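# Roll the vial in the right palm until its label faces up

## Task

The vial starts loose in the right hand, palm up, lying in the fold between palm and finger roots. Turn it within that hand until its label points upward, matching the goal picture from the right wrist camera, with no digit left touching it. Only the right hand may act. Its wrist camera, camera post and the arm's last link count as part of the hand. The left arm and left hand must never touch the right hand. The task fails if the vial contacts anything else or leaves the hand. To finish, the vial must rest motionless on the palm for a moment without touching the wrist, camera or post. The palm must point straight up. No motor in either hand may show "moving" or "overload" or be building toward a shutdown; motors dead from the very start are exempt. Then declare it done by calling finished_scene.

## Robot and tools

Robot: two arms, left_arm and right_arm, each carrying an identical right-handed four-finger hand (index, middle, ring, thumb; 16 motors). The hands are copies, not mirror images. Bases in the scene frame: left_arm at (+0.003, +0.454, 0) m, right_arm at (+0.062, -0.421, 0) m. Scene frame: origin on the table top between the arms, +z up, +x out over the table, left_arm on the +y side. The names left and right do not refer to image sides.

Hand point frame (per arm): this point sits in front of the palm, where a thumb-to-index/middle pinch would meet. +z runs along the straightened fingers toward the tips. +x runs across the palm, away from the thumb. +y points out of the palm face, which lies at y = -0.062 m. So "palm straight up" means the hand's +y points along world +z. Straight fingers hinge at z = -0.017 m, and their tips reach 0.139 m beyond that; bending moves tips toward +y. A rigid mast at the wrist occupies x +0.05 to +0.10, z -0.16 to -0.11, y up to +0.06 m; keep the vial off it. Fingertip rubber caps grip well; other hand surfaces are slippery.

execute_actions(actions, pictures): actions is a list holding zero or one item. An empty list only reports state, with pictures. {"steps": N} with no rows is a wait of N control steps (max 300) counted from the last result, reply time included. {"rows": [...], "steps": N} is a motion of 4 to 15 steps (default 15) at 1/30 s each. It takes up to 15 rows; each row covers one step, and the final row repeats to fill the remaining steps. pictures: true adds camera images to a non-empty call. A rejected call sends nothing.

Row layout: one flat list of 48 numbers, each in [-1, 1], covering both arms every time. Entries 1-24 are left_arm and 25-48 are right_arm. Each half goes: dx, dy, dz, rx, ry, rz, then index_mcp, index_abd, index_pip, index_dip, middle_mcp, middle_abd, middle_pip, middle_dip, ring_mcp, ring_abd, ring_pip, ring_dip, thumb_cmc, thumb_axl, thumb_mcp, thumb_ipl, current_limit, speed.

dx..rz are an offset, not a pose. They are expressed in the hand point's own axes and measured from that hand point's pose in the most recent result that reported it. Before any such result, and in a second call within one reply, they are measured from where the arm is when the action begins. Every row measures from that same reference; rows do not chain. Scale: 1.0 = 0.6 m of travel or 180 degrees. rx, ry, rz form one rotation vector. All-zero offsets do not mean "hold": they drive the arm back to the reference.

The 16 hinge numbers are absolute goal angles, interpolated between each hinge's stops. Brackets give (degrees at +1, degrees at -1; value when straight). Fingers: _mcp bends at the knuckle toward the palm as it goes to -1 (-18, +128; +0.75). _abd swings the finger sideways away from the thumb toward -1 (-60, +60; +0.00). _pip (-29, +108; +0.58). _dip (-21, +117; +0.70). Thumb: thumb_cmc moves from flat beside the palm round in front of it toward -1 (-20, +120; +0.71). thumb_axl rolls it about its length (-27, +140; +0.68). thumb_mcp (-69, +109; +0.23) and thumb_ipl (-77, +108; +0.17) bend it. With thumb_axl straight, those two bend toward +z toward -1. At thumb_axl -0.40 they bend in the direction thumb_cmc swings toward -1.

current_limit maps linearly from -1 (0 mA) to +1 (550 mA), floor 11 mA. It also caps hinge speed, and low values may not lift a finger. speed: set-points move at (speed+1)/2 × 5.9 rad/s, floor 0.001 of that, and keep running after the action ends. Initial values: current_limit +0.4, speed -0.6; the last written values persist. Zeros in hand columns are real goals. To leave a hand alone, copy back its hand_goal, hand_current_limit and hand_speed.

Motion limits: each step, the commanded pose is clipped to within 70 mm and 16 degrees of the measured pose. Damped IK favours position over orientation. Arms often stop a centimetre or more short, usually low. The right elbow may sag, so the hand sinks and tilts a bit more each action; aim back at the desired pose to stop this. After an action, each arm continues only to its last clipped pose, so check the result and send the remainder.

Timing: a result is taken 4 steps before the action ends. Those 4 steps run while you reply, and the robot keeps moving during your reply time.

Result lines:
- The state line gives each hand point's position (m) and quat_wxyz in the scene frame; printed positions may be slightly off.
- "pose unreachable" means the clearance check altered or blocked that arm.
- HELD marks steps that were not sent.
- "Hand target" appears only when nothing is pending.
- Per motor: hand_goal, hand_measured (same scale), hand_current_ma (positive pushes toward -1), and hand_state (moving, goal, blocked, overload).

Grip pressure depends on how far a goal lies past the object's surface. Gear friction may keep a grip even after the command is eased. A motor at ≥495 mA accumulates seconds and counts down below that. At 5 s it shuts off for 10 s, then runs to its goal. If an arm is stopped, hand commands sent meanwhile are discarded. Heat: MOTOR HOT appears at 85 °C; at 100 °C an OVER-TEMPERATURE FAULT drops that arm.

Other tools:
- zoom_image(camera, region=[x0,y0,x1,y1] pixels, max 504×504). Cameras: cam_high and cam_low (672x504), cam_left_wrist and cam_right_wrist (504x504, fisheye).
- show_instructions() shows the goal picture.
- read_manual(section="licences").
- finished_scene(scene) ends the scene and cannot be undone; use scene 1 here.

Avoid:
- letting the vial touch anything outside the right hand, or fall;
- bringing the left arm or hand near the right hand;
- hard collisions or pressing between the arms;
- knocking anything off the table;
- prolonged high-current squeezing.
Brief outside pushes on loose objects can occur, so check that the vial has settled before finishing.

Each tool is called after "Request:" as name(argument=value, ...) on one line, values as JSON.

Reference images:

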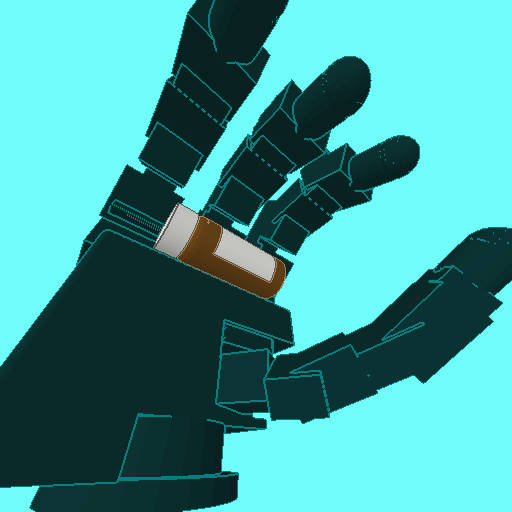

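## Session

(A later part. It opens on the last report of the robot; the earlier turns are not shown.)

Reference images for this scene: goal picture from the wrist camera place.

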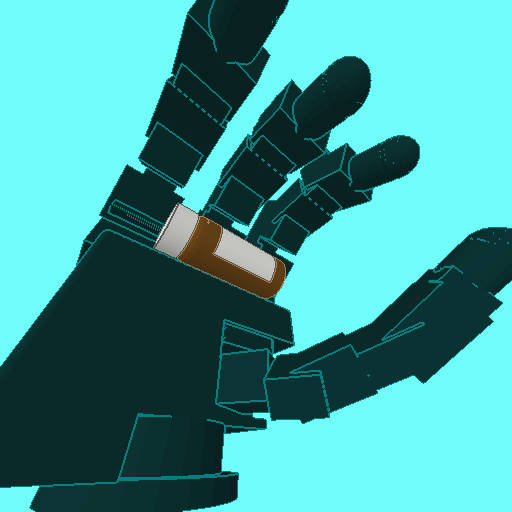

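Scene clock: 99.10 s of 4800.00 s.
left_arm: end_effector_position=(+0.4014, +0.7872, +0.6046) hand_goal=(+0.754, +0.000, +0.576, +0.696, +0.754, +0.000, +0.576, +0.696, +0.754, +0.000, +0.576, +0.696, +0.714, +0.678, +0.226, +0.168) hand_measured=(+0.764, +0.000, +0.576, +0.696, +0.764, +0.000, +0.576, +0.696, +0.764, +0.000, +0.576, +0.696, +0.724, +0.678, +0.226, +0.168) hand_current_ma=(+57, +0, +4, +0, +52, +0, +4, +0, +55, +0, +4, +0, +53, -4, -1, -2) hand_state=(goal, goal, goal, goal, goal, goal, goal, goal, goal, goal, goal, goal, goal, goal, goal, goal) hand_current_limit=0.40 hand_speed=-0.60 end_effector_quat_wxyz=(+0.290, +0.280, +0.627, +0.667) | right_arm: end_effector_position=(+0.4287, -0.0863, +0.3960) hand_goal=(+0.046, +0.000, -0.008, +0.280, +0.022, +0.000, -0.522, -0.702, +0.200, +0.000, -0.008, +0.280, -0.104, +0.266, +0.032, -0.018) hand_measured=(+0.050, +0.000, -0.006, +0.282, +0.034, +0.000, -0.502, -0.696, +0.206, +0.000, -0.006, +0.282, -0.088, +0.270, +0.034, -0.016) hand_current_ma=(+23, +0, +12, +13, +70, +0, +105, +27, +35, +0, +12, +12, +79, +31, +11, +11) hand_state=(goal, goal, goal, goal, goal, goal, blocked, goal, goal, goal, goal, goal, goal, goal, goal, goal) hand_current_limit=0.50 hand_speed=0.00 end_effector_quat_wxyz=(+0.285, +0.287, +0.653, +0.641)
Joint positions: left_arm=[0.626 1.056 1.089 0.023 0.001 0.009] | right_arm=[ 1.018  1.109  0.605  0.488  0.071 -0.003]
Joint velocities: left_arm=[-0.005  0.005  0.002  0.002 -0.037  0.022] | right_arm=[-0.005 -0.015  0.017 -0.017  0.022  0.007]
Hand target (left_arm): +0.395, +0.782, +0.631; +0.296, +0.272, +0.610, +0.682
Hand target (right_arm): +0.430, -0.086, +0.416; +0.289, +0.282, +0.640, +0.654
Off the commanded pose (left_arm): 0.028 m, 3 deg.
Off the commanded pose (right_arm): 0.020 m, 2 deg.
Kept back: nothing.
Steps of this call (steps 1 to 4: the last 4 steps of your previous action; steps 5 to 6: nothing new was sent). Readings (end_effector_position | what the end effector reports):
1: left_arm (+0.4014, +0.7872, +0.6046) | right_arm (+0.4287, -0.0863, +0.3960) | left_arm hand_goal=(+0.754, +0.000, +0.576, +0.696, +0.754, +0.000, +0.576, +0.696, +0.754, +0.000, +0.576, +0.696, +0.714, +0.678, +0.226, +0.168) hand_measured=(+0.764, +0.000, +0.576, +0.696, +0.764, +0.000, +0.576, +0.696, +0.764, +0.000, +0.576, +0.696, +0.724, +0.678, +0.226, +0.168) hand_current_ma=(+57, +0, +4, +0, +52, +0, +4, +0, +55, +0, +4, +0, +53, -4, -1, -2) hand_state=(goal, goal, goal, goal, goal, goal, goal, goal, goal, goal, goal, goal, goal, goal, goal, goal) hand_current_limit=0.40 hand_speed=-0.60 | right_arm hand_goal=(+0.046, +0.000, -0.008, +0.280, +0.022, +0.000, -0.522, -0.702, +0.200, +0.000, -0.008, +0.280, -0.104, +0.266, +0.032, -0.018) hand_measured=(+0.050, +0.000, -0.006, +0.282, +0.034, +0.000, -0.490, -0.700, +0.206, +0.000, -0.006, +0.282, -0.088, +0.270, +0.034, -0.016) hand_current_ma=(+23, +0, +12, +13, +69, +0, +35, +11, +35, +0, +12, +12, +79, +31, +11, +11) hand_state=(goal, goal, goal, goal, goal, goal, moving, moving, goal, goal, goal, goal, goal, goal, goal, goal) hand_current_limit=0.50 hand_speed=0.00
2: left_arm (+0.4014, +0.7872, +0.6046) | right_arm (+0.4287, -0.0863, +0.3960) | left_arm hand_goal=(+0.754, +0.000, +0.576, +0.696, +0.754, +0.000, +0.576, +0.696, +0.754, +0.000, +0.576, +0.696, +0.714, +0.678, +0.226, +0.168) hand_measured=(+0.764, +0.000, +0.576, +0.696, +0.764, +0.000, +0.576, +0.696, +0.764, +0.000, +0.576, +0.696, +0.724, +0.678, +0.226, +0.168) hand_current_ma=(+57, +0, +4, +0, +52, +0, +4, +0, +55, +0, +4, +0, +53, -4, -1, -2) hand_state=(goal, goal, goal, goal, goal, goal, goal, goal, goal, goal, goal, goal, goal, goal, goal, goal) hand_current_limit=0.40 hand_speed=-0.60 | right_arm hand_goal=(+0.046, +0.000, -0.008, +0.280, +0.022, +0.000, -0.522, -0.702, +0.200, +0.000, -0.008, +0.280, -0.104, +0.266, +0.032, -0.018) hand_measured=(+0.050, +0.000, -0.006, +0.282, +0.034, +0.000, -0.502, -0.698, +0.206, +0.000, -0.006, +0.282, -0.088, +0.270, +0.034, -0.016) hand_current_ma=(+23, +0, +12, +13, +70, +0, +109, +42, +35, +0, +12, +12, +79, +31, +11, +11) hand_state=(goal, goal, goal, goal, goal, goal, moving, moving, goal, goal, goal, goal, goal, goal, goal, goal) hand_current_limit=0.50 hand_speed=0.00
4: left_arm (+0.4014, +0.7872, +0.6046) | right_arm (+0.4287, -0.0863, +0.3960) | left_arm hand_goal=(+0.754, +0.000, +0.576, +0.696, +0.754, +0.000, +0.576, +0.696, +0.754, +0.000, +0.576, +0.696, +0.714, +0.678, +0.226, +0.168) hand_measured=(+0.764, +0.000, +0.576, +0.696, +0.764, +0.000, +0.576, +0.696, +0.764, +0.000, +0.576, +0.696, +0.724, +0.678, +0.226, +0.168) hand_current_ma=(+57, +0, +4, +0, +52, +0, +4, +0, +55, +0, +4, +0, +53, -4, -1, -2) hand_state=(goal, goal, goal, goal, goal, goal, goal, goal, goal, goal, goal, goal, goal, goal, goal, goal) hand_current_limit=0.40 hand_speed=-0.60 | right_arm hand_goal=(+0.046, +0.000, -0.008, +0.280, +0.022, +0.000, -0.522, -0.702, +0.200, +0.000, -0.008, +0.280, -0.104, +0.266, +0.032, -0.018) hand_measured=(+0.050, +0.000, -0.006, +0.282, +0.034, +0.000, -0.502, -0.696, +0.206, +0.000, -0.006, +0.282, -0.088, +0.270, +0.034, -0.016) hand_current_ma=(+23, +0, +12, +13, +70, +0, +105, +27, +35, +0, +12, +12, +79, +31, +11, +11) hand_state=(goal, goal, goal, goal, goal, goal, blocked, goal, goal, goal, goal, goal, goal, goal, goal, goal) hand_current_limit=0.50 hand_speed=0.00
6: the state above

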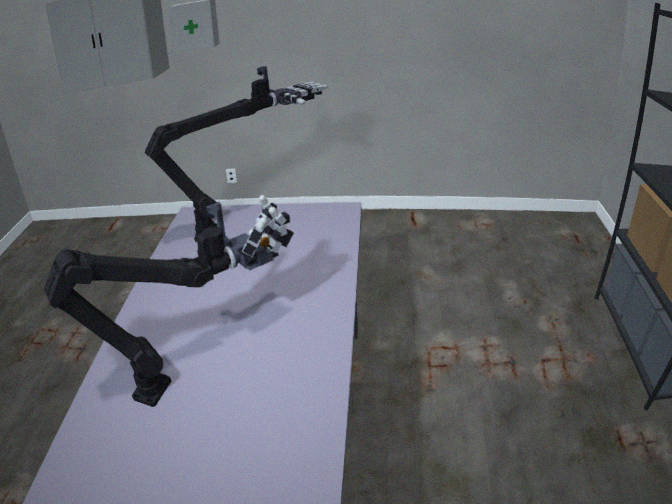

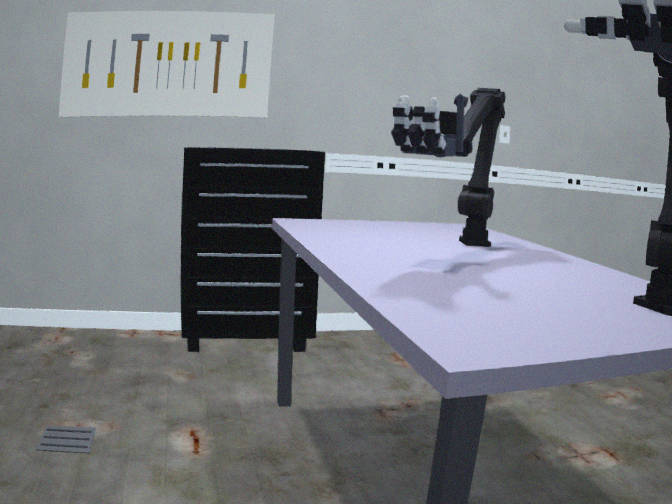

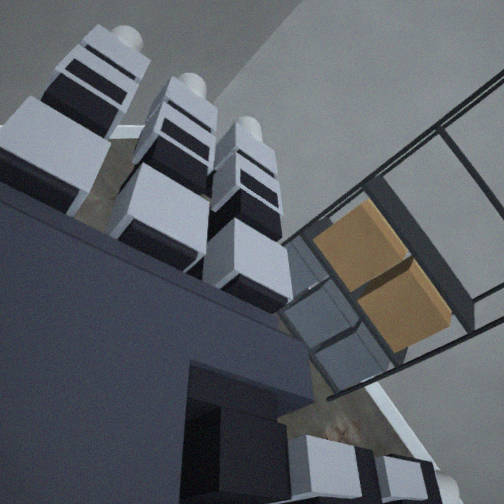

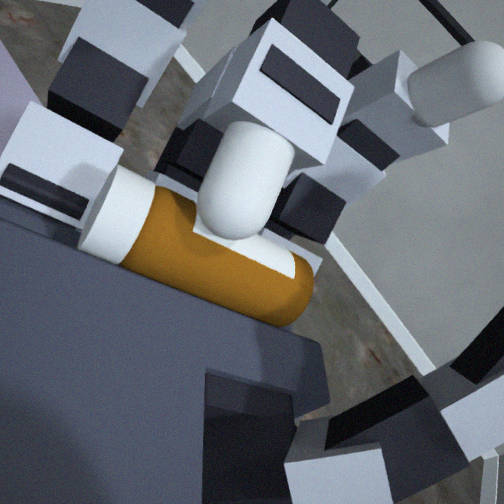

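Request:
execute_actions(actions=[{"rows": [[0,0.0463,-0.0099,-0.0163,0,0, 0.754,0,0.576,0.696,0.754,0,0.576,0.696,0.754,0,0.576,0.696,0.714,0.678,0.226,0.168,0.4,-0.6, 0,0.0333,0.0025,-0.0123,0,0.001, 0.046,0,-0.008,0.28, 0.022,0,-0.544,-0.703, 0.2,0,-0.008,0.28, -0.104,0.266,0.032,-0.018, 0.5,0],[0,0.0463,-0.0099,-0.0163,0,0, 0.754,0,0.576,0.696,0.754,0,0.576,0.696,0.754,0,0.576,0.696,0.714,0.678,0.226,0.168,0.4,-0.6, 0,0.0333,0.0025,-0.0123,0,0.001, 0.046,0,-0.008,0.28, 0.035,0,-0.560,-0.682, 0.2,0,-0.008,0.28, -0.104,0.266,0.032,-0.018, 0.5,0],[0,0.0463,-0.0099,-0.0163,0,0, 0.754,0,0.576,0.696,0.754,0,0.576,0.696,0.754,0,0.576,0.696,0.714,0.678,0.226,0.168,0.4,-0.6, 0,0.0333,0.0025,-0.0123,0,0.001, 0.046,0,-0.008,0.28, 0.048,0,-0.577,-0.661, 0.2,0,-0.008,0.28, -0.104,0.266,0.032,-0.018, 0.5,0],[0,0.0463,-0.0099,-0.0163,0,0, 0.754,0,0.576,0.696,0.754,0,0.576,0.696,0.754,0,0.576,0.696,0.714,0.678,0.226,0.168,0.4,-0.6, 0,0.0333,0.0025,-0.0123,0,0.001, 0.046,0,-0.008,0.28, 0.061,0,-0.593,-0.640, 0.2,0,-0.008,0.28, -0.104,0.266,0.032,-0.018, 0.5,0],[0,0.0463,-0.0099,-0.0163,0,0, 0.754,0,0.576,0.696,0.754,0,0.576,0.696,0.754,0,0.576,0.696,0.714,0.678,0.226,0.168,0.4,-0.6, 0,0.0333,0.0025,-0.0123,0,0.001, 0.046,0,-0.008,0.28, 0.074,0,-0.610,-0.619, 0.2,0,-0.008,0.28, -0.104,0.266,0.032,-0.018, 0.5,0],[0,0.0463,-0.0099,-0.0163,0,0, 0.754,0,0.576,0.696,0.754,0,0.576,0.696,0.754,0,0.576,0.696,0.714,0.678,0.226,0.168,0.4,-0.6, 0,0.0333,0.0025,-0.0123,0,0.001, 0.046,0,-0.008,0.28, 0.087,0,-0.627,-0.598, 0.2,0,-0.008,0.28, -0.104,0.266,0.032,-0.018, 0.5,0],[0,0.0463,-0.0099,-0.0163,0,0, 0.754,0,0.576,0.696,0.754,0,0.576,0.696,0.754,0,0.576,0.696,0.714,0.678,0.226,0.168,0.4,-0.6, 0,0.0333,0.0025,-0.0123,0,0.001, 0.046,0,-0.008,0.28, 0.100,0,-0.644,-0.576, 0.2,0,-0.008,0.28, -0.104,0.266,0.032,-0.018, 0.5,0],[0,0.0463,-0.0099,-0.0163,0,0, 0.754,0,0.576,0.696,0.754,0,0.576,0.696,0.754,0,0.576,0.696,0.714,0.678,0.226,0.168,0.4,-0.6, 0,0.0333,0.0025,-0.0123,0,0.001, 0.046,0,-0.008,0.28, 0.112,0,-0.661,-0.555, 0.2,0,-0.008,0.28, -0.104,0.266,0.032,-0.018, 0.5,0],[0,0.0463,-0.0099,-0.0163,0,0, 0.754,0,0.576,0.696,0.754,0,0.576,0.696,0.754,0,0.576,0.696,0.714,0.678,0.226,0.168,0.4,-0.6, 0,0.0333,0.0025,-0.0123,0,0.001, 0.046,0,-0.008,0.28, 0.125,0,-0.678,-0.533, 0.2,0,-0.008,0.28, -0.104,0.266,0.032,-0.018, 0.5,0],[0,0.0463,-0.0099,-0.0163,0,0, 0.754,0,0.576,0.696,0.754,0,0.576,0.696,0.754,0,0.576,0.696,0.714,0.678,0.226,0.168,0.4,-0.6, 0,0.0333,0.0025,-0.0123,0,0.001, 0.046,0,-0.008,0.28, 0.138,0,-0.695,-0.511, 0.2,0,-0.008,0.28, -0.104,0.266,0.032,-0.018, 0.5,0],[0,0.0463,-0.0099,-0.0163,0,0, 0.754,0,0.576,0.696,0.754,0,0.576,0.696,0.754,0,0.576,0.696,0.714,0.678,0.226,0.168,0.4,-0.6, 0,0.0333,0.0025,-0.0123,0,0.001, 0.046,0,-0.008,0.28, 0.150,0,-0.712,-0.490, 0.2,0,-0.008,0.28, -0.104,0.266,0.032,-0.018, 0.5,0],[0,0.0463,-0.0099,-0.0163,0,0, 0.754,0,0.576,0.696,0.754,0,0.576,0.696,0.754,0,0.576,0.696,0.714,0.678,0.226,0.168,0.4,-0.6, 0,0.0333,0.0025,-0.0123,0,0.001, 0.046,0,-0.008,0.28, 0.163,0,-0.729,-0.468, 0.2,0,-0.008,0.28, -0.104,0.266,0.032,-0.018, 0.5,0],[0,0.0463,-0.0099,-0.0163,0,0, 0.754,0,0.576,0.696,0.754,0,0.576,0.696,0.754,0,0.576,0.696,0.714,0.678,0.226,0.168,0.4,-0.6, 0,0.0333,0.0025,-0.0123,0,0.001, 0.046,0,-0.008,0.28, 0.175,0,-0.746,-0.446, 0.2,0,-0.008,0.28, -0.104,0.266,0.032,-0.018, 0.5,0]], "steps": 15}])

Request:
execute_actions(actions=[{"steps": 6}], pictures=true)

Request:
zoom_image(camera="cam_right_wrist", region=[230, 220, 340, 340])

Scene clock: 100.53 s of 4800.00 s.
left_arm: end_effector_position=(+0.4014, +0.7872, +0.6046) hand_goal=(+0.754, +0.000, +0.576, +0.696, +0.754, +0.000, +0.576, +0.696, +0.754, +0.000, +0.576, +0.696, +0.714, +0.678, +0.226, +0.168) hand_measured=(+0.764, +0.000, +0.576, +0.696, +0.764, +0.000, +0.576, +0.696, +0.764, +0.000, +0.576, +0.696, +0.724, +0.678, +0.226, +0.168) hand_current_ma=(+57, +0, +4, +0, +52, +0, +4, +0, +55, +0, +4, +0, +53, -4, -1, -2) hand_state=(goal, goal, goal, goal, goal, goal, goal, goal, goal, goal, goal, goal, goal, goal, goal, goal) hand_current_limit=0.40 hand_speed=-0.60 end_effector_quat_wxyz=(+0.290, +0.280, +0.627, +0.667) | right_arm: end_effector_position=(+0.4287, -0.0863, +0.3960) hand_goal=(+0.046, +0.000, -0.008, +0.280, +0.150, +0.000, -0.712, -0.490, +0.200, +0.000, -0.008, +0.280, -0.104, +0.266, +0.032, -0.018) hand_measured=(+0.050, +0.000, -0.006, +0.282, +0.140, +0.000, -0.624, -0.540, +0.206, +0.000, -0.006, +0.282, -0.088, +0.270, +0.034, -0.016) hand_current_ma=(+23, +0, +12, +13, +92, +0, +257, -17, +35, +0, +12, +12, +79, +31, +11, +11) hand_state=(goal, goal, goal, goal, moving, goal, moving, moving, goal, goal, goal, goal, goal, goal, goal, goal) hand_current_limit=0.50 hand_speed=0.00 end_effector_quat_wxyz=(+0.285, +0.287, +0.653, +0.641)
Joint positions: left_arm=[0.626 1.056 1.089 0.023 0.001 0.009] | right_arm=[ 1.018  1.109  0.605  0.488  0.071 -0.003]
Joint velocities: left_arm=[ 0.015 -0.005 -0.007 -0.012  0.022 -0.081] | right_arm=[-0.015 -0.005  0.007 -0.002  0.007  0.037]
Steps of this call (steps 1 to 32: nothing new was sent; steps 33 to 43: the first 11 steps of this action). Readings (end_effector_position | what the end effector reports):
33: left_arm (+0.4014, +0.7872, +0.6046) | right_arm (+0.4287, -0.0863, +0.3960) | left_arm hand_goal=(+0.754, +0.000, +0.576, +0.696, +0.754, +0.000, +0.576, +0.696, +0.754, +0.000, +0.576, +0.696, +0.714, +0.678, +0.226, +0.168) hand_measured=(+0.764, +0.000, +0.576, +0.696, +0.764, +0.000, +0.576, +0.696, +0.764, +0.000, +0.576, +0.696, +0.724, +0.678, +0.226, +0.168) hand_current_ma=(+57, +0, +4, +0, +52, +0, +4, +0, +55, +0, +4, +0, +53, -4, -1, -2) hand_state=(goal, goal, goal, goal, goal, goal, goal, goal, goal, goal, goal, goal, goal, goal, goal, goal) hand_current_limit=0.40 hand_speed=-0.60 | right_arm hand_goal=(+0.046, +0.000, -0.008, +0.280, +0.022, +0.000, -0.544, -0.702, +0.200, +0.000, -0.008, +0.280, -0.104, +0.266, +0.032, -0.018) hand_measured=(+0.050, +0.000, -0.006, +0.282, +0.034, +0.000, -0.502, -0.696, +0.206, +0.000, -0.006, +0.282, -0.088, +0.270, +0.034, -0.016) hand_current_ma=(+23, +0, +12, +13, +70, +0, +105, +27, +35, +0, +12, +12, +79, +31, +11, +11) hand_state=(goal, goal, goal, goal, goal, goal, moving, goal, goal, goal, goal, goal, goal, goal, goal, goal) hand_current_limit=0.50 hand_speed=0.00
34: left_arm (+0.4014, +0.7872, +0.6046) | right_arm (+0.4287, -0.0863, +0.3960) | left_arm hand_goal=(+0.754, +0.000, +0.576, +0.696, +0.754, +0.000, +0.576, +0.696, +0.754, +0.000, +0.576, +0.696, +0.714, +0.678, +0.226, +0.168) hand_measured=(+0.764, +0.000, +0.576, +0.696, +0.764, +0.000, +0.576, +0.696, +0.764, +0.000, +0.576, +0.696, +0.724, +0.678, +0.226, +0.168) hand_current_ma=(+57, +0, +4, +0, +52, +0, +4, +0, +55, +0, +4, +0, +53, -4, -1, -2) hand_state=(goal, goal, goal, goal, goal, goal, goal, goal, goal, goal, goal, goal, goal, goal, goal, goal) hand_current_limit=0.40 hand_speed=-0.60 | right_arm hand_goal=(+0.046, +0.000, -0.008, +0.280, +0.036, +0.000, -0.560, -0.682, +0.200, +0.000, -0.008, +0.280, -0.104, +0.266, +0.032, -0.018) hand_measured=(+0.050, +0.000, -0.006, +0.282, +0.034, +0.000, -0.502, -0.696, +0.206, +0.000, -0.006, +0.282, -0.088, +0.270, +0.034, -0.016) hand_current_ma=(+23, +0, +12, +13, +70, +0, +206, +27, +35, +0, +12, +12, +79, +31, +11, +11) hand_state=(goal, goal, goal, goal, moving, goal, moving, moving, goal, goal, goal, goal, goal, goal, goal, goal) hand_current_limit=0.50 hand_speed=0.00
36: left_arm (+0.4014, +0.7872, +0.6046) | right_arm (+0.4287, -0.0863, +0.3960) | left_arm hand_goal=(+0.754, +0.000, +0.576, +0.696, +0.754, +0.000, +0.576, +0.696, +0.754, +0.000, +0.576, +0.696, +0.714, +0.678, +0.226, +0.168) hand_measured=(+0.764, +0.000, +0.576, +0.696, +0.764, +0.000, +0.576, +0.696, +0.764, +0.000, +0.576, +0.696, +0.724, +0.678, +0.226, +0.168) hand_current_ma=(+57, +0, +4, +0, +52, +0, +4, +0, +55, +0, +4, +0, +53, -4, -1, -2) hand_state=(goal, goal, goal, goal, goal, goal, goal, goal, goal, goal, goal, goal, goal, goal, goal, goal) hand_current_limit=0.40 hand_speed=-0.60 | right_arm hand_goal=(+0.046, +0.000, -0.008, +0.280, +0.062, +0.000, -0.592, -0.640, +0.200, +0.000, -0.008, +0.280, -0.104, +0.266, +0.032, -0.018) hand_measured=(+0.050, +0.000, -0.006, +0.282, +0.046, +0.000, -0.514, -0.682, +0.206, +0.000, -0.006, +0.282, -0.088, +0.270, +0.034, -0.016) hand_current_ma=(+23, +0, +12, +13, +60, +0, +238, -18, +35, +0, +12, +12, +79, +31, +11, +11) hand_state=(goal, goal, goal, goal, moving, goal, moving, moving, goal, goal, goal, goal, goal, goal, goal, goal) hand_current_limit=0.50 hand_speed=0.00
40: left_arm (+0.4014, +0.7872, +0.6046) | right_arm (+0.4287, -0.0863, +0.3960) | left_arm hand_goal=(+0.754, +0.000, +0.576, +0.696, +0.754, +0.000, +0.576, +0.696, +0.754, +0.000, +0.576, +0.696, +0.714, +0.678, +0.226, +0.168) hand_measured=(+0.764, +0.000, +0.576, +0.696, +0.764, +0.000, +0.576, +0.696, +0.764, +0.000, +0.576, +0.696, +0.724, +0.678, +0.226, +0.168) hand_current_ma=(+57, +0, +4, +0, +52, +0, +4, +0, +55, +0, +4, +0, +53, -4, -1, -2) hand_state=(goal, goal, goal, goal, goal, goal, goal, goal, goal, goal, goal, goal, goal, goal, goal, goal) hand_current_limit=0.40 hand_speed=-0.60 | right_arm hand_goal=(+0.046, +0.000, -0.008, +0.280, +0.112, +0.000, -0.660, -0.554, +0.200, +0.000, -0.008, +0.280, -0.104, +0.266, +0.032, -0.018) hand_measured=(+0.050, +0.000, -0.006, +0.282, +0.100, +0.000, -0.578, -0.606, +0.206, +0.000, -0.006, +0.282, -0.088, +0.270, +0.034, -0.016) hand_current_ma=(+23, +0, +12, +13, +90, +0, +241, -31, +35, +0, +12, +12, +79, +31, +11, +11) hand_state=(goal, goal, goal, goal, moving, goal, moving, moving, goal, goal, goal, goal, goal, goal, goal, goal) hand_current_limit=0.50 hand_speed=0.00
43: the state above

Scene clock: 100.73 s of 4800.00 s.
left_arm: end_effector_position=(+0.4014, +0.7872, +0.6046) hand_goal=(+0.754, +0.000, +0.576, +0.696, +0.754, +0.000, +0.576, +0.696, +0.754, +0.000, +0.576, +0.696, +0.714, +0.678, +0.226, +0.168) hand_measured=(+0.764, +0.000, +0.576, +0.696, +0.764, +0.000, +0.576, +0.696, +0.764, +0.000, +0.576, +0.696, +0.724, +0.678, +0.226, +0.168) hand_current_ma=(+57, +0, +4, +0, +52, +0, +4, +0, +55, +0, +4, +0, +53, -4, -1, -2) hand_state=(goal, goal, goal, goal, goal, goal, goal, goal, goal, goal, goal, goal, goal, goal, goal, goal) hand_current_limit=0.40 hand_speed=-0.60 end_effector_quat_wxyz=(+0.290, +0.280, +0.627, +0.667) | right_arm: end_effector_position=(+0.4287, -0.0863, +0.3960) hand_goal=(+0.046, +0.000, -0.008, +0.280, +0.176, +0.000, -0.746, -0.446, +0.200, +0.000, -0.008, +0.280, -0.104, +0.266, +0.032, -0.018) hand_measured=(+0.050, +0.000, -0.006, +0.282, +0.192, +0.000, -0.706, -0.444, +0.206, +0.000, -0.006, +0.282, -0.088, +0.270, +0.034, -0.016) hand_current_ma=(+23, +0, +12, +13, +91, +0, +195, +13, +35, +0, +12, +12, +79, +31, +11, +11) hand_state=(goal, goal, goal, goal, moving, goal, moving, moving, goal, goal, goal, goal, goal, goal, goal, goal) hand_current_limit=0.50 hand_speed=0.00 end_effector_quat_wxyz=(+0.285, +0.287, +0.653, +0.641)
Joint positions: left_arm=[0.626 1.056 1.089 0.023 0.001 0.009] | right_arm=[ 1.018  1.109  0.605  0.488  0.071 -0.003]
Joint velocities: left_arm=[ 0.005  0.005 -0.017  0.002  0.037 -0.022] | right_arm=[ 0.005  0.005  0.002  0.007 -0.051  0.007]
Hand target (left_arm): +0.395, +0.782, +0.631; +0.296, +0.272, +0.610, +0.682
Hand target (right_arm): +0.430, -0.086, +0.416; +0.289, +0.282, +0.640, +0.654
Off the commanded pose (left_arm): 0.028 m, 3 deg.
Off the commanded pose (right_arm): 0.020 m, 2 deg.
Kept back: nothing.
Steps of this call (steps 1 to 4: the last 4 steps of your previous action; steps 5 to 6: nothing new was sent). Readings (end_effector_position | what the end effector reports):
1: left_arm (+0.4014, +0.7872, +0.6046) | right_arm (+0.4287, -0.0863, +0.3960) | left_arm hand_goal=(+0.754, +0.000, +0.576, +0.696, +0.754, +0.000, +0.576, +0.696, +0.754, +0.000, +0.576, +0.696, +0.714, +0.678, +0.226, +0.168) hand_measured=(+0.764, +0.000, +0.576, +0.696, +0.764, +0.000, +0.576, +0.696, +0.764, +0.000, +0.576, +0.696, +0.724, +0.678, +0.226, +0.168) hand_current_ma=(+57, +0, +4, +0, +52, +0, +4, +0, +55, +0, +4, +0, +53, -4, -1, -2) hand_state=(goal, goal, goal, goal, goal, goal, goal, goal, goal, goal, goal, goal, goal, goal, goal, goal) hand_current_limit=0.40 hand_speed=-0.60 | right_arm hand_goal=(+0.046, +0.000, -0.008, +0.280, +0.164, +0.000, -0.728, -0.468, +0.200, +0.000, -0.008, +0.280, -0.104, +0.266, +0.032, -0.018) hand_measured=(+0.050, +0.000, -0.006, +0.282, +0.152, +0.000, -0.640, -0.518, +0.206, +0.000, -0.006, +0.282, -0.088, +0.270, +0.034, -0.016) hand_current_ma=(+23, +0, +12, +13, +91, +0, +267, -9, +35, +0, +12, +12, +79, +31, +11, +11) hand_state=(goal, goal, goal, goal, moving, goal, moving, moving, goal, goal, goal, goal, goal, goal, goal, goal) hand_current_limit=0.50 hand_speed=0.00
2: left_arm (+0.4014, +0.7872, +0.6046) | right_arm (+0.4287, -0.0863, +0.3960) | left_arm hand_goal=(+0.754, +0.000, +0.576, +0.696, +0.754, +0.000, +0.576, +0.696, +0.754, +0.000, +0.576, +0.696, +0.714, +0.678, +0.226, +0.168) hand_measured=(+0.764, +0.000, +0.576, +0.696, +0.764, +0.000, +0.576, +0.696, +0.764, +0.000, +0.576, +0.696, +0.724, +0.678, +0.226, +0.168) hand_current_ma=(+57, +0, +4, +0, +52, +0, +4, +0, +55, +0, +4, +0, +53, -4, -1, -2) hand_state=(goal, goal, goal, goal, goal, goal, goal, goal, goal, goal, goal, goal, goal, goal, goal, goal) hand_current_limit=0.40 hand_speed=-0.60 | right_arm hand_goal=(+0.046, +0.000, -0.008, +0.280, +0.176, +0.000, -0.746, -0.446, +0.200, +0.000, -0.008, +0.280, -0.104, +0.266, +0.032, -0.018) hand_measured=(+0.050, +0.000, -0.006, +0.282, +0.160, +0.000, -0.666, -0.498, +0.206, +0.000, -0.006, +0.282, -0.088, +0.270, +0.034, -0.016) hand_current_ma=(+23, +0, +12, +13, +45, +0, +196, -14, +35, +0, +12, +12, +79, +31, +11, +11) hand_state=(goal, goal, goal, goal, moving, goal, moving, moving, goal, goal, goal, goal, goal, goal, goal, goal) hand_current_limit=0.50 hand_speed=0.00
4: left_arm (+0.4014, +0.7872, +0.6046) | right_arm (+0.4287, -0.0863, +0.3960) | left_arm hand_goal=(+0.754, +0.000, +0.576, +0.696, +0.754, +0.000, +0.576, +0.696, +0.754, +0.000, +0.576, +0.696, +0.714, +0.678, +0.226, +0.168) hand_measured=(+0.764, +0.000, +0.576, +0.696, +0.764, +0.000, +0.576, +0.696, +0.764, +0.000, +0.576, +0.696, +0.724, +0.678, +0.226, +0.168) hand_current_ma=(+57, +0, +4, +0, +52, +0, +4, +0, +55, +0, +4, +0, +53, -4, -1, -2) hand_state=(goal, goal, goal, goal, goal, goal, goal, goal, goal, goal, goal, goal, goal, goal, goal, goal) hand_current_limit=0.40 hand_speed=-0.60 | right_arm hand_goal=(+0.046, +0.000, -0.008, +0.280, +0.176, +0.000, -0.746, -0.446, +0.200, +0.000, -0.008, +0.280, -0.104, +0.266, +0.032, -0.018) hand_measured=(+0.050, +0.000, -0.006, +0.282, +0.186, +0.000, -0.698, -0.456, +0.206, +0.000, -0.006, +0.282, -0.088, +0.270, +0.034, -0.016) hand_current_ma=(+23, +0, +12, +13, +99, +0, +170, +36, +35, +0, +12, +12, +79, +31, +11, +11) hand_state=(goal, goal, goal, goal, moving, goal, moving, moving, goal, goal, goal, goal, goal, goal, goal, goal) hand_current_limit=0.50 hand_speed=0.00
6: the state above

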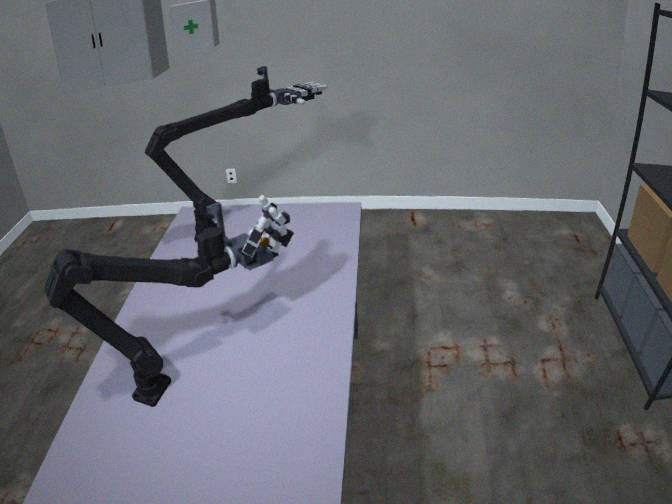

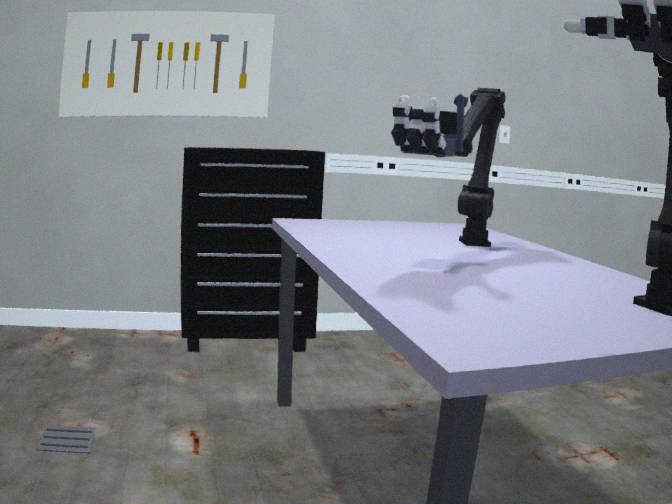

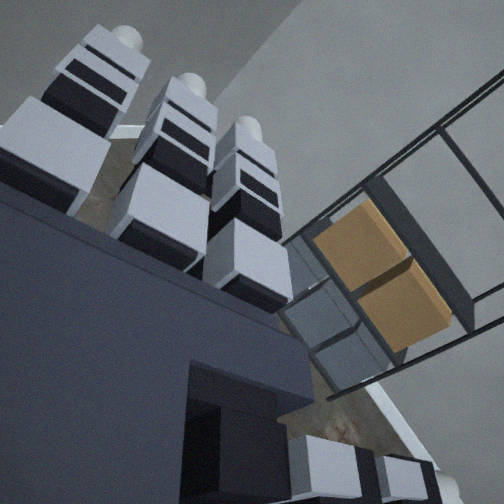

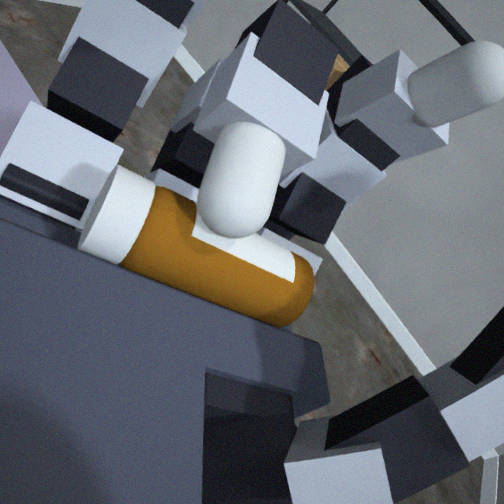

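Region (230, 220, 340, 340) of cam_right_wrist's 504x504 image, scaled by 4.200, with more detail than that image has; it fills the left 462 columns of this view, and the rest is white.

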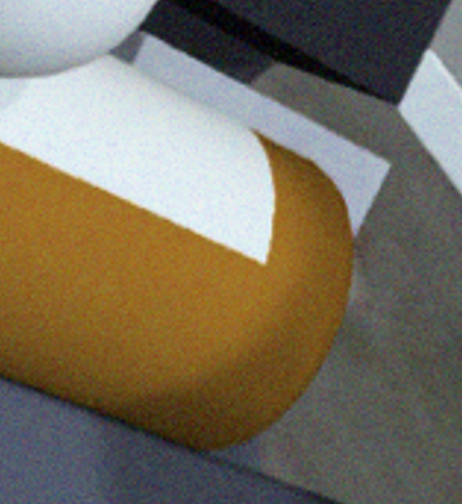

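Request:
execute_actions(actions=[{"rows": [[0,0.0463,-0.0099,-0.0163,0,0, 0.754,0,0.576,0.696,0.754,0,0.576,0.696,0.754,0,0.576,0.696,0.714,0.678,0.226,0.168,0.4,-0.6, 0,0.0333,0.0025,-0.0123,0,0.001, 0.046,0,-0.008,0.28, 0.187,0,-0.763,-0.424, 0.2,0,-0.008,0.28, -0.104,0.266,0.032,-0.018, 0.5,0],[0,0.0463,-0.0099,-0.0163,0,0, 0.754,0,0.576,0.696,0.754,0,0.576,0.696,0.754,0,0.576,0.696,0.714,0.678,0.226,0.168,0.4,-0.6, 0,0.0333,0.0025,-0.0123,0,0.001, 0.046,0,-0.008,0.28, 0.198,0,-0.780,-0.402, 0.2,0,-0.008,0.28, -0.104,0.266,0.032,-0.018, 0.5,0],[0,0.0463,-0.0099,-0.0163,0,0, 0.754,0,0.576,0.696,0.754,0,0.576,0.696,0.754,0,0.576,0.696,0.714,0.678,0.226,0.168,0.4,-0.6, 0,0.0333,0.0025,-0.0123,0,0.001, 0.046,0,-0.008,0.28, 0.210,0,-0.798,-0.379, 0.2,0,-0.008,0.28, -0.104,0.266,0.032,-0.018, 0.5,0],[0,0.0463,-0.0099,-0.0163,0,0, 0.754,0,0.576,0.696,0.754,0,0.576,0.696,0.754,0,0.576,0.696,0.714,0.678,0.226,0.168,0.4,-0.6, 0,0.0333,0.0025,-0.0123,0,0.001, 0.046,0,-0.008,0.28, 0.221,0,-0.815,-0.357, 0.2,0,-0.008,0.28, -0.104,0.266,0.032,-0.018, 0.5,0],[0,0.0463,-0.0099,-0.0163,0,0, 0.754,0,0.576,0.696,0.754,0,0.576,0.696,0.754,0,0.576,0.696,0.714,0.678,0.226,0.168,0.4,-0.6, 0,0.0333,0.0025,-0.0123,0,0.001, 0.046,0,-0.008,0.28, 0.232,0,-0.832,-0.334, 0.2,0,-0.008,0.28, -0.104,0.266,0.032,-0.018, 0.5,0],[0,0.0463,-0.0099,-0.0163,0,0, 0.754,0,0.576,0.696,0.754,0,0.576,0.696,0.754,0,0.576,0.696,0.714,0.678,0.226,0.168,0.4,-0.6, 0,0.0333,0.0025,-0.0123,0,0.001, 0.046,0,-0.008,0.28, 0.243,0,-0.850,-0.311, 0.2,0,-0.008,0.28, -0.104,0.266,0.032,-0.018, 0.5,0],[0,0.0463,-0.0099,-0.0163,0,0, 0.754,0,0.576,0.696,0.754,0,0.576,0.696,0.754,0,0.576,0.696,0.714,0.678,0.226,0.168,0.4,-0.6, 0,0.0333,0.0025,-0.0123,0,0.001, 0.046,0,-0.008,0.28, 0.254,0,-0.867,-0.289, 0.2,0,-0.008,0.28, -0.104,0.266,0.032,-0.018, 0.5,0],[0,0.0463,-0.0099,-0.0163,0,0, 0.754,0,0.576,0.696,0.754,0,0.576,0.696,0.754,0,0.576,0.696,0.714,0.678,0.226,0.168,0.4,-0.6, 0,0.0333,0.0025,-0.0123,0,0.001, 0.046,0,-0.008,0.28, 0.265,0,-0.885,-0.266, 0.2,0,-0.008,0.28, -0.104,0.266,0.032,-0.018, 0.5,0],[0,0.0463,-0.0099,-0.0163,0,0, 0.754,0,0.576,0.696,0.754,0,0.576,0.696,0.754,0,0.576,0.696,0.714,0.678,0.226,0.168,0.4,-0.6, 0,0.0333,0.0025,-0.0123,0,0.001, 0.046,0,-0.008,0.28, 0.276,0,-0.902,-0.243, 0.2,0,-0.008,0.28, -0.104,0.266,0.032,-0.018, 0.5,0],[0,0.0463,-0.0099,-0.0163,0,0, 0.754,0,0.576,0.696,0.754,0,0.576,0.696,0.754,0,0.576,0.696,0.714,0.678,0.226,0.168,0.4,-0.6, 0,0.0333,0.0025,-0.0123,0,0.001, 0.046,0,-0.008,0.28, 0.287,0,-0.920,-0.220, 0.2,0,-0.008,0.28, -0.104,0.266,0.032,-0.018, 0.5,0],[0,0.0463,-0.0099,-0.0163,0,0, 0.754,0,0.576,0.696,0.754,0,0.576,0.696,0.754,0,0.576,0.696,0.714,0.678,0.226,0.168,0.4,-0.6, 0,0.0333,0.0025,-0.0123,0,0.001, 0.046,0,-0.008,0.28, 0.297,0,-0.937,-0.196, 0.2,0,-0.008,0.28, -0.104,0.266,0.032,-0.018, 0.5,0],[0,0.0463,-0.0099,-0.0163,0,0, 0.754,0,0.576,0.696,0.754,0,0.576,0.696,0.754,0,0.576,0.696,0.714,0.678,0.226,0.168,0.4,-0.6, 0,0.0333,0.0025,-0.0123,0,0.001, 0.046,0,-0.008,0.28, 0.308,0,-0.955,-0.173, 0.2,0,-0.008,0.28, -0.104,0.266,0.032,-0.018, 0.5,0]], "steps": 15}])

Request:
execute_actions(actions=[{"steps": 6}], pictures=true)

Request:
zoom_image(camera="cam_right_wrist", region=[230, 220, 340, 340])

Scene clock: 102.17 s of 4800.00 s.
left_arm: end_effector_position=(+0.4014, +0.7872, +0.6046) hand_goal=(+0.754, +0.000, +0.576, +0.696, +0.754, +0.000, +0.576, +0.696, +0.754, +0.000, +0.576, +0.696, +0.714, +0.678, +0.226, +0.168) hand_measured=(+0.764, +0.000, +0.576, +0.696, +0.764, +0.000, +0.576, +0.696, +0.764, +0.000, +0.576, +0.696, +0.724, +0.678, +0.226, +0.168) hand_current_ma=(+57, +0, +4, +0, +52, +0, +4, +0, +55, +0, +4, +0, +53, -4, -1, -2) hand_state=(goal, goal, goal, goal, goal, goal, goal, goal, goal, goal, goal, goal, goal, goal, goal, goal) hand_current_limit=0.40 hand_speed=-0.60 end_effector_quat_wxyz=(+0.290, +0.280, +0.627, +0.667) | right_arm: end_effector_position=(+0.4287, -0.0863, +0.3960) hand_goal=(+0.046, +0.000, -0.008, +0.280, +0.298, +0.000, -0.936, -0.196, +0.200, +0.000, -0.008, +0.280, -0.104, +0.266, +0.032, -0.018) hand_measured=(+0.050, +0.000, -0.006, +0.282, +0.286, +0.000, -0.856, -0.250, +0.206, +0.000, -0.006, +0.282, -0.088, +0.270, +0.034, -0.016) hand_current_ma=(+23, +0, +12, +13, +70, +0, +234, -7, +35, +0, +12, +12, +79, +31, +11, +11) hand_state=(goal, goal, goal, goal, moving, goal, moving, moving, goal, goal, goal, goal, goal, goal, goal, goal) hand_current_limit=0.50 hand_speed=0.00 end_effector_quat_wxyz=(+0.285, +0.287, +0.653, +0.641)
Joint positions: left_arm=[0.626 1.056 1.089 0.023 0.001 0.009] | right_arm=[ 1.018  1.109  0.605  0.488  0.071 -0.003]
Joint velocities: left_arm=[-0.005  0.005 -0.017  0.007  0.037 -0.095] | right_arm=[-0.015 -0.005 -0.017  0.007 -0.095 -0.007]
Steps of this call (steps 1 to 32: nothing new was sent; steps 33 to 43: the first 11 steps of this action). Readings (end_effector_position | what the end effector reports):
33: left_arm (+0.4014, +0.7872, +0.6046) | right_arm (+0.4287, -0.0863, +0.3960) | left_arm hand_goal=(+0.754, +0.000, +0.576, +0.696, +0.754, +0.000, +0.576, +0.696, +0.754, +0.000, +0.576, +0.696, +0.714, +0.678, +0.226, +0.168) hand_measured=(+0.764, +0.000, +0.576, +0.696, +0.764, +0.000, +0.576, +0.696, +0.764, +0.000, +0.576, +0.696, +0.724, +0.678, +0.226, +0.168) hand_current_ma=(+57, +0, +4, +0, +52, +0, +4, +0, +55, +0, +4, +0, +53, -4, -1, -2) hand_state=(goal, goal, goal, goal, goal, goal, goal, goal, goal, goal, goal, goal, goal, goal, goal, goal) hand_current_limit=0.40 hand_speed=-0.60 | right_arm hand_goal=(+0.046, +0.000, -0.008, +0.280, +0.188, +0.000, -0.762, -0.424, +0.200, +0.000, -0.008, +0.280, -0.104, +0.266, +0.032, -0.018) hand_measured=(+0.050, +0.000, -0.006, +0.282, +0.192, +0.000, -0.708, -0.444, +0.206, +0.000, -0.006, +0.282, -0.088, +0.270, +0.034, -0.016) hand_current_ma=(+23, +0, +12, +13, +89, +0, +197, +10, +35, +0, +12, +12, +79, +31, +11, +11) hand_state=(goal, goal, goal, goal, moving, goal, moving, moving, goal, goal, goal, goal, goal, goal, goal, goal) hand_current_limit=0.50 hand_speed=0.00
34: left_arm (+0.4014, +0.7872, +0.6046) | right_arm (+0.4287, -0.0863, +0.3960) | left_arm hand_goal=(+0.754, +0.000, +0.576, +0.696, +0.754, +0.000, +0.576, +0.696, +0.754, +0.000, +0.576, +0.696, +0.714, +0.678, +0.226, +0.168) hand_measured=(+0.764, +0.000, +0.576, +0.696, +0.764, +0.000, +0.576, +0.696, +0.764, +0.000, +0.576, +0.696, +0.724, +0.678, +0.226, +0.168) hand_current_ma=(+57, +0, +4, +0, +52, +0, +4, +0, +55, +0, +4, +0, +53, -4, -1, -2) hand_state=(goal, goal, goal, goal, goal, goal, goal, goal, goal, goal, goal, goal, goal, goal, goal, goal) hand_current_limit=0.40 hand_speed=-0.60 | right_arm hand_goal=(+0.046, +0.000, -0.008, +0.280, +0.198, +0.000, -0.780, -0.402, +0.200, +0.000, -0.008, +0.280, -0.104, +0.266, +0.032, -0.018) hand_measured=(+0.050, +0.000, -0.006, +0.282, +0.194, +0.000, -0.708, -0.442, +0.206, +0.000, -0.006, +0.282, -0.088, +0.270, +0.034, -0.016) hand_current_ma=(+23, +0, +12, +13, +58, +0, +236, -44, +35, +0, +12, +12, +79, +31, +11, +11) hand_state=(goal, goal, goal, goal, moving, goal, moving, moving, goal, goal, goal, goal, goal, goal, goal, goal) hand_current_limit=0.50 hand_speed=0.00
36: left_arm (+0.4014, +0.7872, +0.6046) | right_arm (+0.4287, -0.0863, +0.3960) | left_arm hand_goal=(+0.754, +0.000, +0.576, +0.696, +0.754, +0.000, +0.576, +0.696, +0.754, +0.000, +0.576, +0.696, +0.714, +0.678, +0.226, +0.168) hand_measured=(+0.764, +0.000, +0.576, +0.696, +0.764, +0.000, +0.576, +0.696, +0.764, +0.000, +0.576, +0.696, +0.724, +0.678, +0.226, +0.168) hand_current_ma=(+57, +0, +4, +0, +52, +0, +4, +0, +55, +0, +4, +0, +53, -4, -1, -2) hand_state=(goal, goal, goal, goal, goal, goal, goal, goal, goal, goal, goal, goal, goal, goal, goal, goal) hand_current_limit=0.40 hand_speed=-0.60 | right_arm hand_goal=(+0.046, +0.000, -0.008, +0.280, +0.222, +0.000, -0.814, -0.356, +0.200, +0.000, -0.008, +0.280, -0.104, +0.266, +0.032, -0.018) hand_measured=(+0.050, +0.000, -0.006, +0.282, +0.212, +0.000, -0.732, -0.408, +0.206, +0.000, -0.006, +0.282, -0.088, +0.270, +0.034, -0.016) hand_current_ma=(+23, +0, +12, +13, +77, +0, +248, -21, +35, +0, +12, +12, +79, +31, +11, +11) hand_state=(goal, goal, goal, goal, moving, goal, moving, moving, goal, goal, goal, goal, goal, goal, goal, goal) hand_current_limit=0.50 hand_speed=0.00
40: left_arm (+0.4014, +0.7872, +0.6046) | right_arm (+0.4287, -0.0863, +0.3960) | left_arm hand_goal=(+0.754, +0.000, +0.576, +0.696, +0.754, +0.000, +0.576, +0.696, +0.754, +0.000, +0.576, +0.696, +0.714, +0.678, +0.226, +0.168) hand_measured=(+0.764, +0.000, +0.576, +0.696, +0.764, +0.000, +0.576, +0.696, +0.764, +0.000, +0.576, +0.696, +0.724, +0.678, +0.226, +0.168) hand_current_ma=(+57, +0, +4, +0, +52, +0, +4, +0, +55, +0, +4, +0, +53, -4, -1, -2) hand_state=(goal, goal, goal, goal, goal, goal, goal, goal, goal, goal, goal, goal, goal, goal, goal, goal) hand_current_limit=0.40 hand_speed=-0.60 | right_arm hand_goal=(+0.046, +0.000, -0.008, +0.280, +0.266, +0.000, -0.884, -0.266, +0.200, +0.000, -0.008, +0.280, -0.104, +0.266, +0.032, -0.018) hand_measured=(+0.050, +0.000, -0.006, +0.282, +0.254, +0.000, -0.806, -0.318, +0.206, +0.000, -0.006, +0.282, -0.088, +0.270, +0.034, -0.016) hand_current_ma=(+23, +0, +12, +13, +69, +0, +233, -3, +35, +0, +12, +12, +79, +31, +11, +11) hand_state=(goal, goal, goal, goal, moving, goal, moving, moving, goal, goal, goal, goal, goal, goal, goal, goal) hand_current_limit=0.50 hand_speed=0.00
43: the state above

Scene clock: 102.37 s of 4800.00 s.
left_arm: end_effector_position=(+0.4014, +0.7872, +0.6046) hand_goal=(+0.754, +0.000, +0.576, +0.696, +0.754, +0.000, +0.576, +0.696, +0.754, +0.000, +0.576, +0.696, +0.714, +0.678, +0.226, +0.168) hand_measured=(+0.764, +0.000, +0.576, +0.696, +0.764, +0.000, +0.576, +0.696, +0.764, +0.000, +0.576, +0.696, +0.724, +0.678, +0.226, +0.168) hand_current_ma=(+57, +0, +4, +0, +52, +0, +4, +0, +55, +0, +4, +0, +53, -4, -1, -2) hand_state=(goal, goal, goal, goal, goal, goal, goal, goal, goal, goal, goal, goal, goal, goal, goal, goal) hand_current_limit=0.40 hand_speed=-0.60 end_effector_quat_wxyz=(+0.290, +0.280, +0.627, +0.667) | right_arm: end_effector_position=(+0.4287, -0.0863, +0.3960) hand_goal=(+0.046, +0.000, -0.008, +0.280, +0.308, +0.000, -0.954, -0.172, +0.200, +0.000, -0.008, +0.280, -0.104, +0.266, +0.032, -0.018) hand_measured=(+0.050, +0.000, -0.006, +0.282, +0.324, +0.000, -0.910, -0.166, +0.206, +0.000, -0.006, +0.282, -0.088, +0.270, +0.034, -0.016) hand_current_ma=(+23, +0, +12, +13, +87, +0, +221, +30, +35, +0, +12, +12, +79, +31, +11, +11) hand_state=(goal, goal, goal, goal, goal, goal, blocked, moving, goal, goal, goal, goal, goal, goal, goal, goal) hand_current_limit=0.50 hand_speed=0.00 end_effector_quat_wxyz=(+0.285, +0.287, +0.653, +0.641)
Joint positions: left_arm=[0.626 1.056 1.089 0.023 0.001 0.009] | right_arm=[ 1.018  1.109  0.605  0.488  0.071 -0.003]
Joint velocities: left_arm=[ 0.005  0.005 -0.002 -0.007 -0.007  0.022] | right_arm=[-0.015 -0.005  0.012 -0.017  0.051 -0.037]
Hand target (left_arm): +0.395, +0.782, +0.631; +0.296, +0.272, +0.610, +0.682
Hand target (right_arm): +0.430, -0.086, +0.416; +0.289, +0.282, +0.640, +0.654
Off the commanded pose (left_arm): 0.028 m, 3 deg.
Off the commanded pose (right_arm): 0.020 m, 2 deg.
Kept back: nothing.
Steps of this call (steps 1 to 4: the last 4 steps of your previous action; steps 5 to 6: nothing new was sent). Readings (end_effector_position | what the end effector reports):
1: left_arm (+0.4014, +0.7872, +0.6046) | right_arm (+0.4287, -0.0863, +0.3960) | left_arm hand_goal=(+0.754, +0.000, +0.576, +0.696, +0.754, +0.000, +0.576, +0.696, +0.754, +0.000, +0.576, +0.696, +0.714, +0.678, +0.226, +0.168) hand_measured=(+0.764, +0.000, +0.576, +0.696, +0.764, +0.000, +0.576, +0.696, +0.764, +0.000, +0.576, +0.696, +0.724, +0.678, +0.226, +0.168) hand_current_ma=(+57, +0, +4, +0, +52, +0, +4, +0, +55, +0, +4, +0, +53, -4, -1, -2) hand_state=(goal, goal, goal, goal, goal, goal, goal, goal, goal, goal, goal, goal, goal, goal, goal, goal) hand_current_limit=0.40 hand_speed=-0.60 | right_arm hand_goal=(+0.046, +0.000, -0.008, +0.280, +0.308, +0.000, -0.954, -0.172, +0.200, +0.000, -0.008, +0.280, -0.104, +0.266, +0.032, -0.018) hand_measured=(+0.050, +0.000, -0.006, +0.282, +0.298, +0.000, -0.872, -0.226, +0.206, +0.000, -0.006, +0.282, -0.088, +0.270, +0.034, -0.016) hand_current_ma=(+23, +0, +12, +13, +77, +0, +235, -10, +35, +0, +12, +12, +79, +31, +11, +11) hand_state=(goal, goal, goal, goal, moving, goal, moving, moving, goal, goal, goal, goal, goal, goal, goal, goal) hand_current_limit=0.50 hand_speed=0.00
2: left_arm (+0.4014, +0.7872, +0.6046) | right_arm (+0.4287, -0.0863, +0.3960) | left_arm hand_goal=(+0.754, +0.000, +0.576, +0.696, +0.754, +0.000, +0.576, +0.696, +0.754, +0.000, +0.576, +0.696, +0.714, +0.678, +0.226, +0.168) hand_measured=(+0.764, +0.000, +0.576, +0.696, +0.764, +0.000, +0.576, +0.696, +0.764, +0.000, +0.576, +0.696, +0.724, +0.678, +0.226, +0.168) hand_current_ma=(+57, +0, +4, +0, +52, +0, +4, +0, +55, +0, +4, +0, +53, -4, -1, -2) hand_state=(goal, goal, goal, goal, goal, goal, goal, goal, goal, goal, goal, goal, goal, goal, goal, goal) hand_current_limit=0.40 hand_speed=-0.60 | right_arm hand_goal=(+0.046, +0.000, -0.008, +0.280, +0.308, +0.000, -0.954, -0.172, +0.200, +0.000, -0.008, +0.280, -0.104, +0.266, +0.032, -0.018) hand_measured=(+0.050, +0.000, -0.006, +0.282, +0.310, +0.000, -0.888, -0.202, +0.206, +0.000, -0.006, +0.282, -0.088, +0.270, +0.034, -0.016) hand_current_ma=(+23, +0, +12, +13, +76, +0, +242, -8, +35, +0, +12, +12, +79, +31, +11, +11) hand_state=(goal, goal, goal, goal, moving, goal, moving, moving, goal, goal, goal, goal, goal, goal, goal, goal) hand_current_limit=0.50 hand_speed=0.00
4: left_arm (+0.4014, +0.7872, +0.6046) | right_arm (+0.4287, -0.0863, +0.3960) | left_arm hand_goal=(+0.754, +0.000, +0.576, +0.696, +0.754, +0.000, +0.576, +0.696, +0.754, +0.000, +0.576, +0.696, +0.714, +0.678, +0.226, +0.168) hand_measured=(+0.764, +0.000, +0.576, +0.696, +0.764, +0.000, +0.576, +0.696, +0.764, +0.000, +0.576, +0.696, +0.724, +0.678, +0.226, +0.168) hand_current_ma=(+57, +0, +4, +0, +52, +0, +4, +0, +55, +0, +4, +0, +53, -4, -1, -2) hand_state=(goal, goal, goal, goal, goal, goal, goal, goal, goal, goal, goal, goal, goal, goal, goal, goal) hand_current_limit=0.40 hand_speed=-0.60 | right_arm hand_goal=(+0.046, +0.000, -0.008, +0.280, +0.308, +0.000, -0.954, -0.172, +0.200, +0.000, -0.008, +0.280, -0.104, +0.266, +0.032, -0.018) hand_measured=(+0.050, +0.000, -0.006, +0.282, +0.322, +0.000, -0.908, -0.170, +0.206, +0.000, -0.006, +0.282, -0.088, +0.270, +0.034, -0.016) hand_current_ma=(+23, +0, +12, +13, +93, +0, +215, +40, +35, +0, +12, +12, +79, +31, +11, +11) hand_state=(goal, goal, goal, goal, moving, goal, moving, moving, goal, goal, goal, goal, goal, goal, goal, goal) hand_current_limit=0.50 hand_speed=0.00
6: the state above

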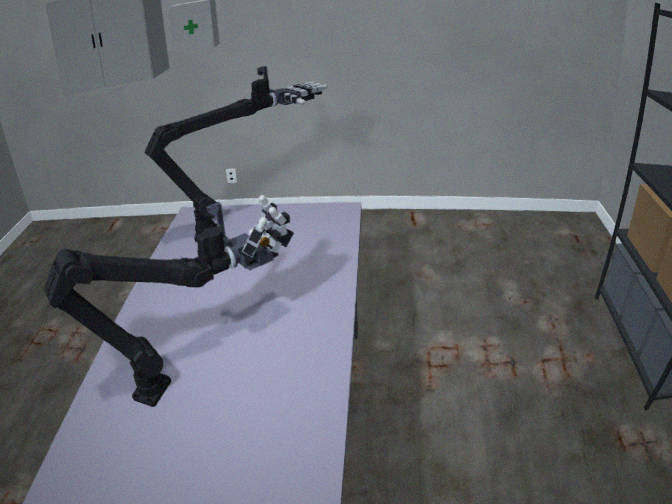

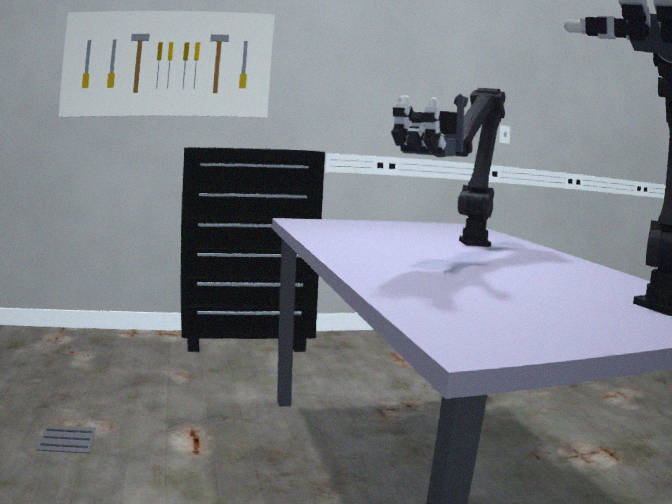

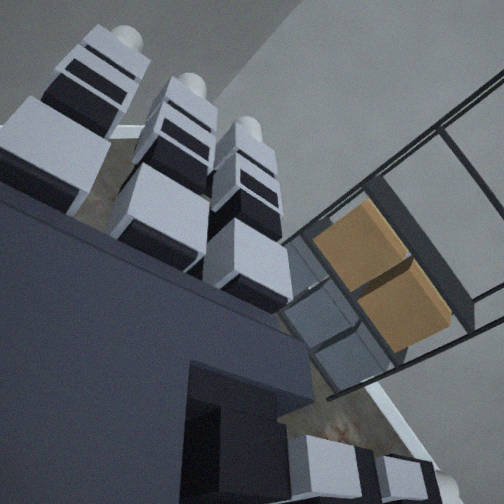

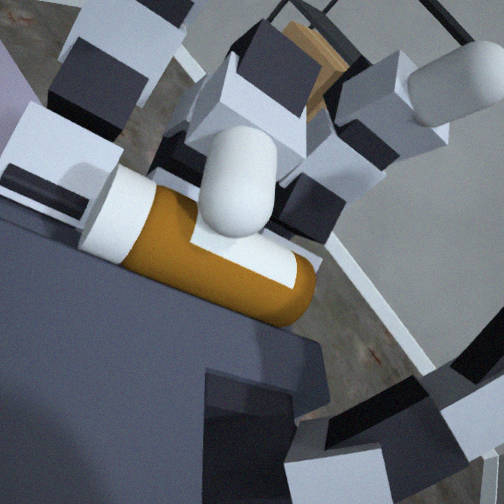

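Region (230, 220, 340, 340) of cam_right_wrist's 504x504 image, scaled by 4.200, with more detail than that image has; it fills the left 462 columns of this view, and the rest is white.

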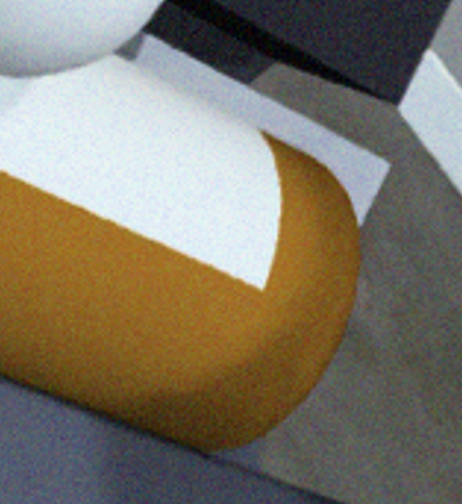

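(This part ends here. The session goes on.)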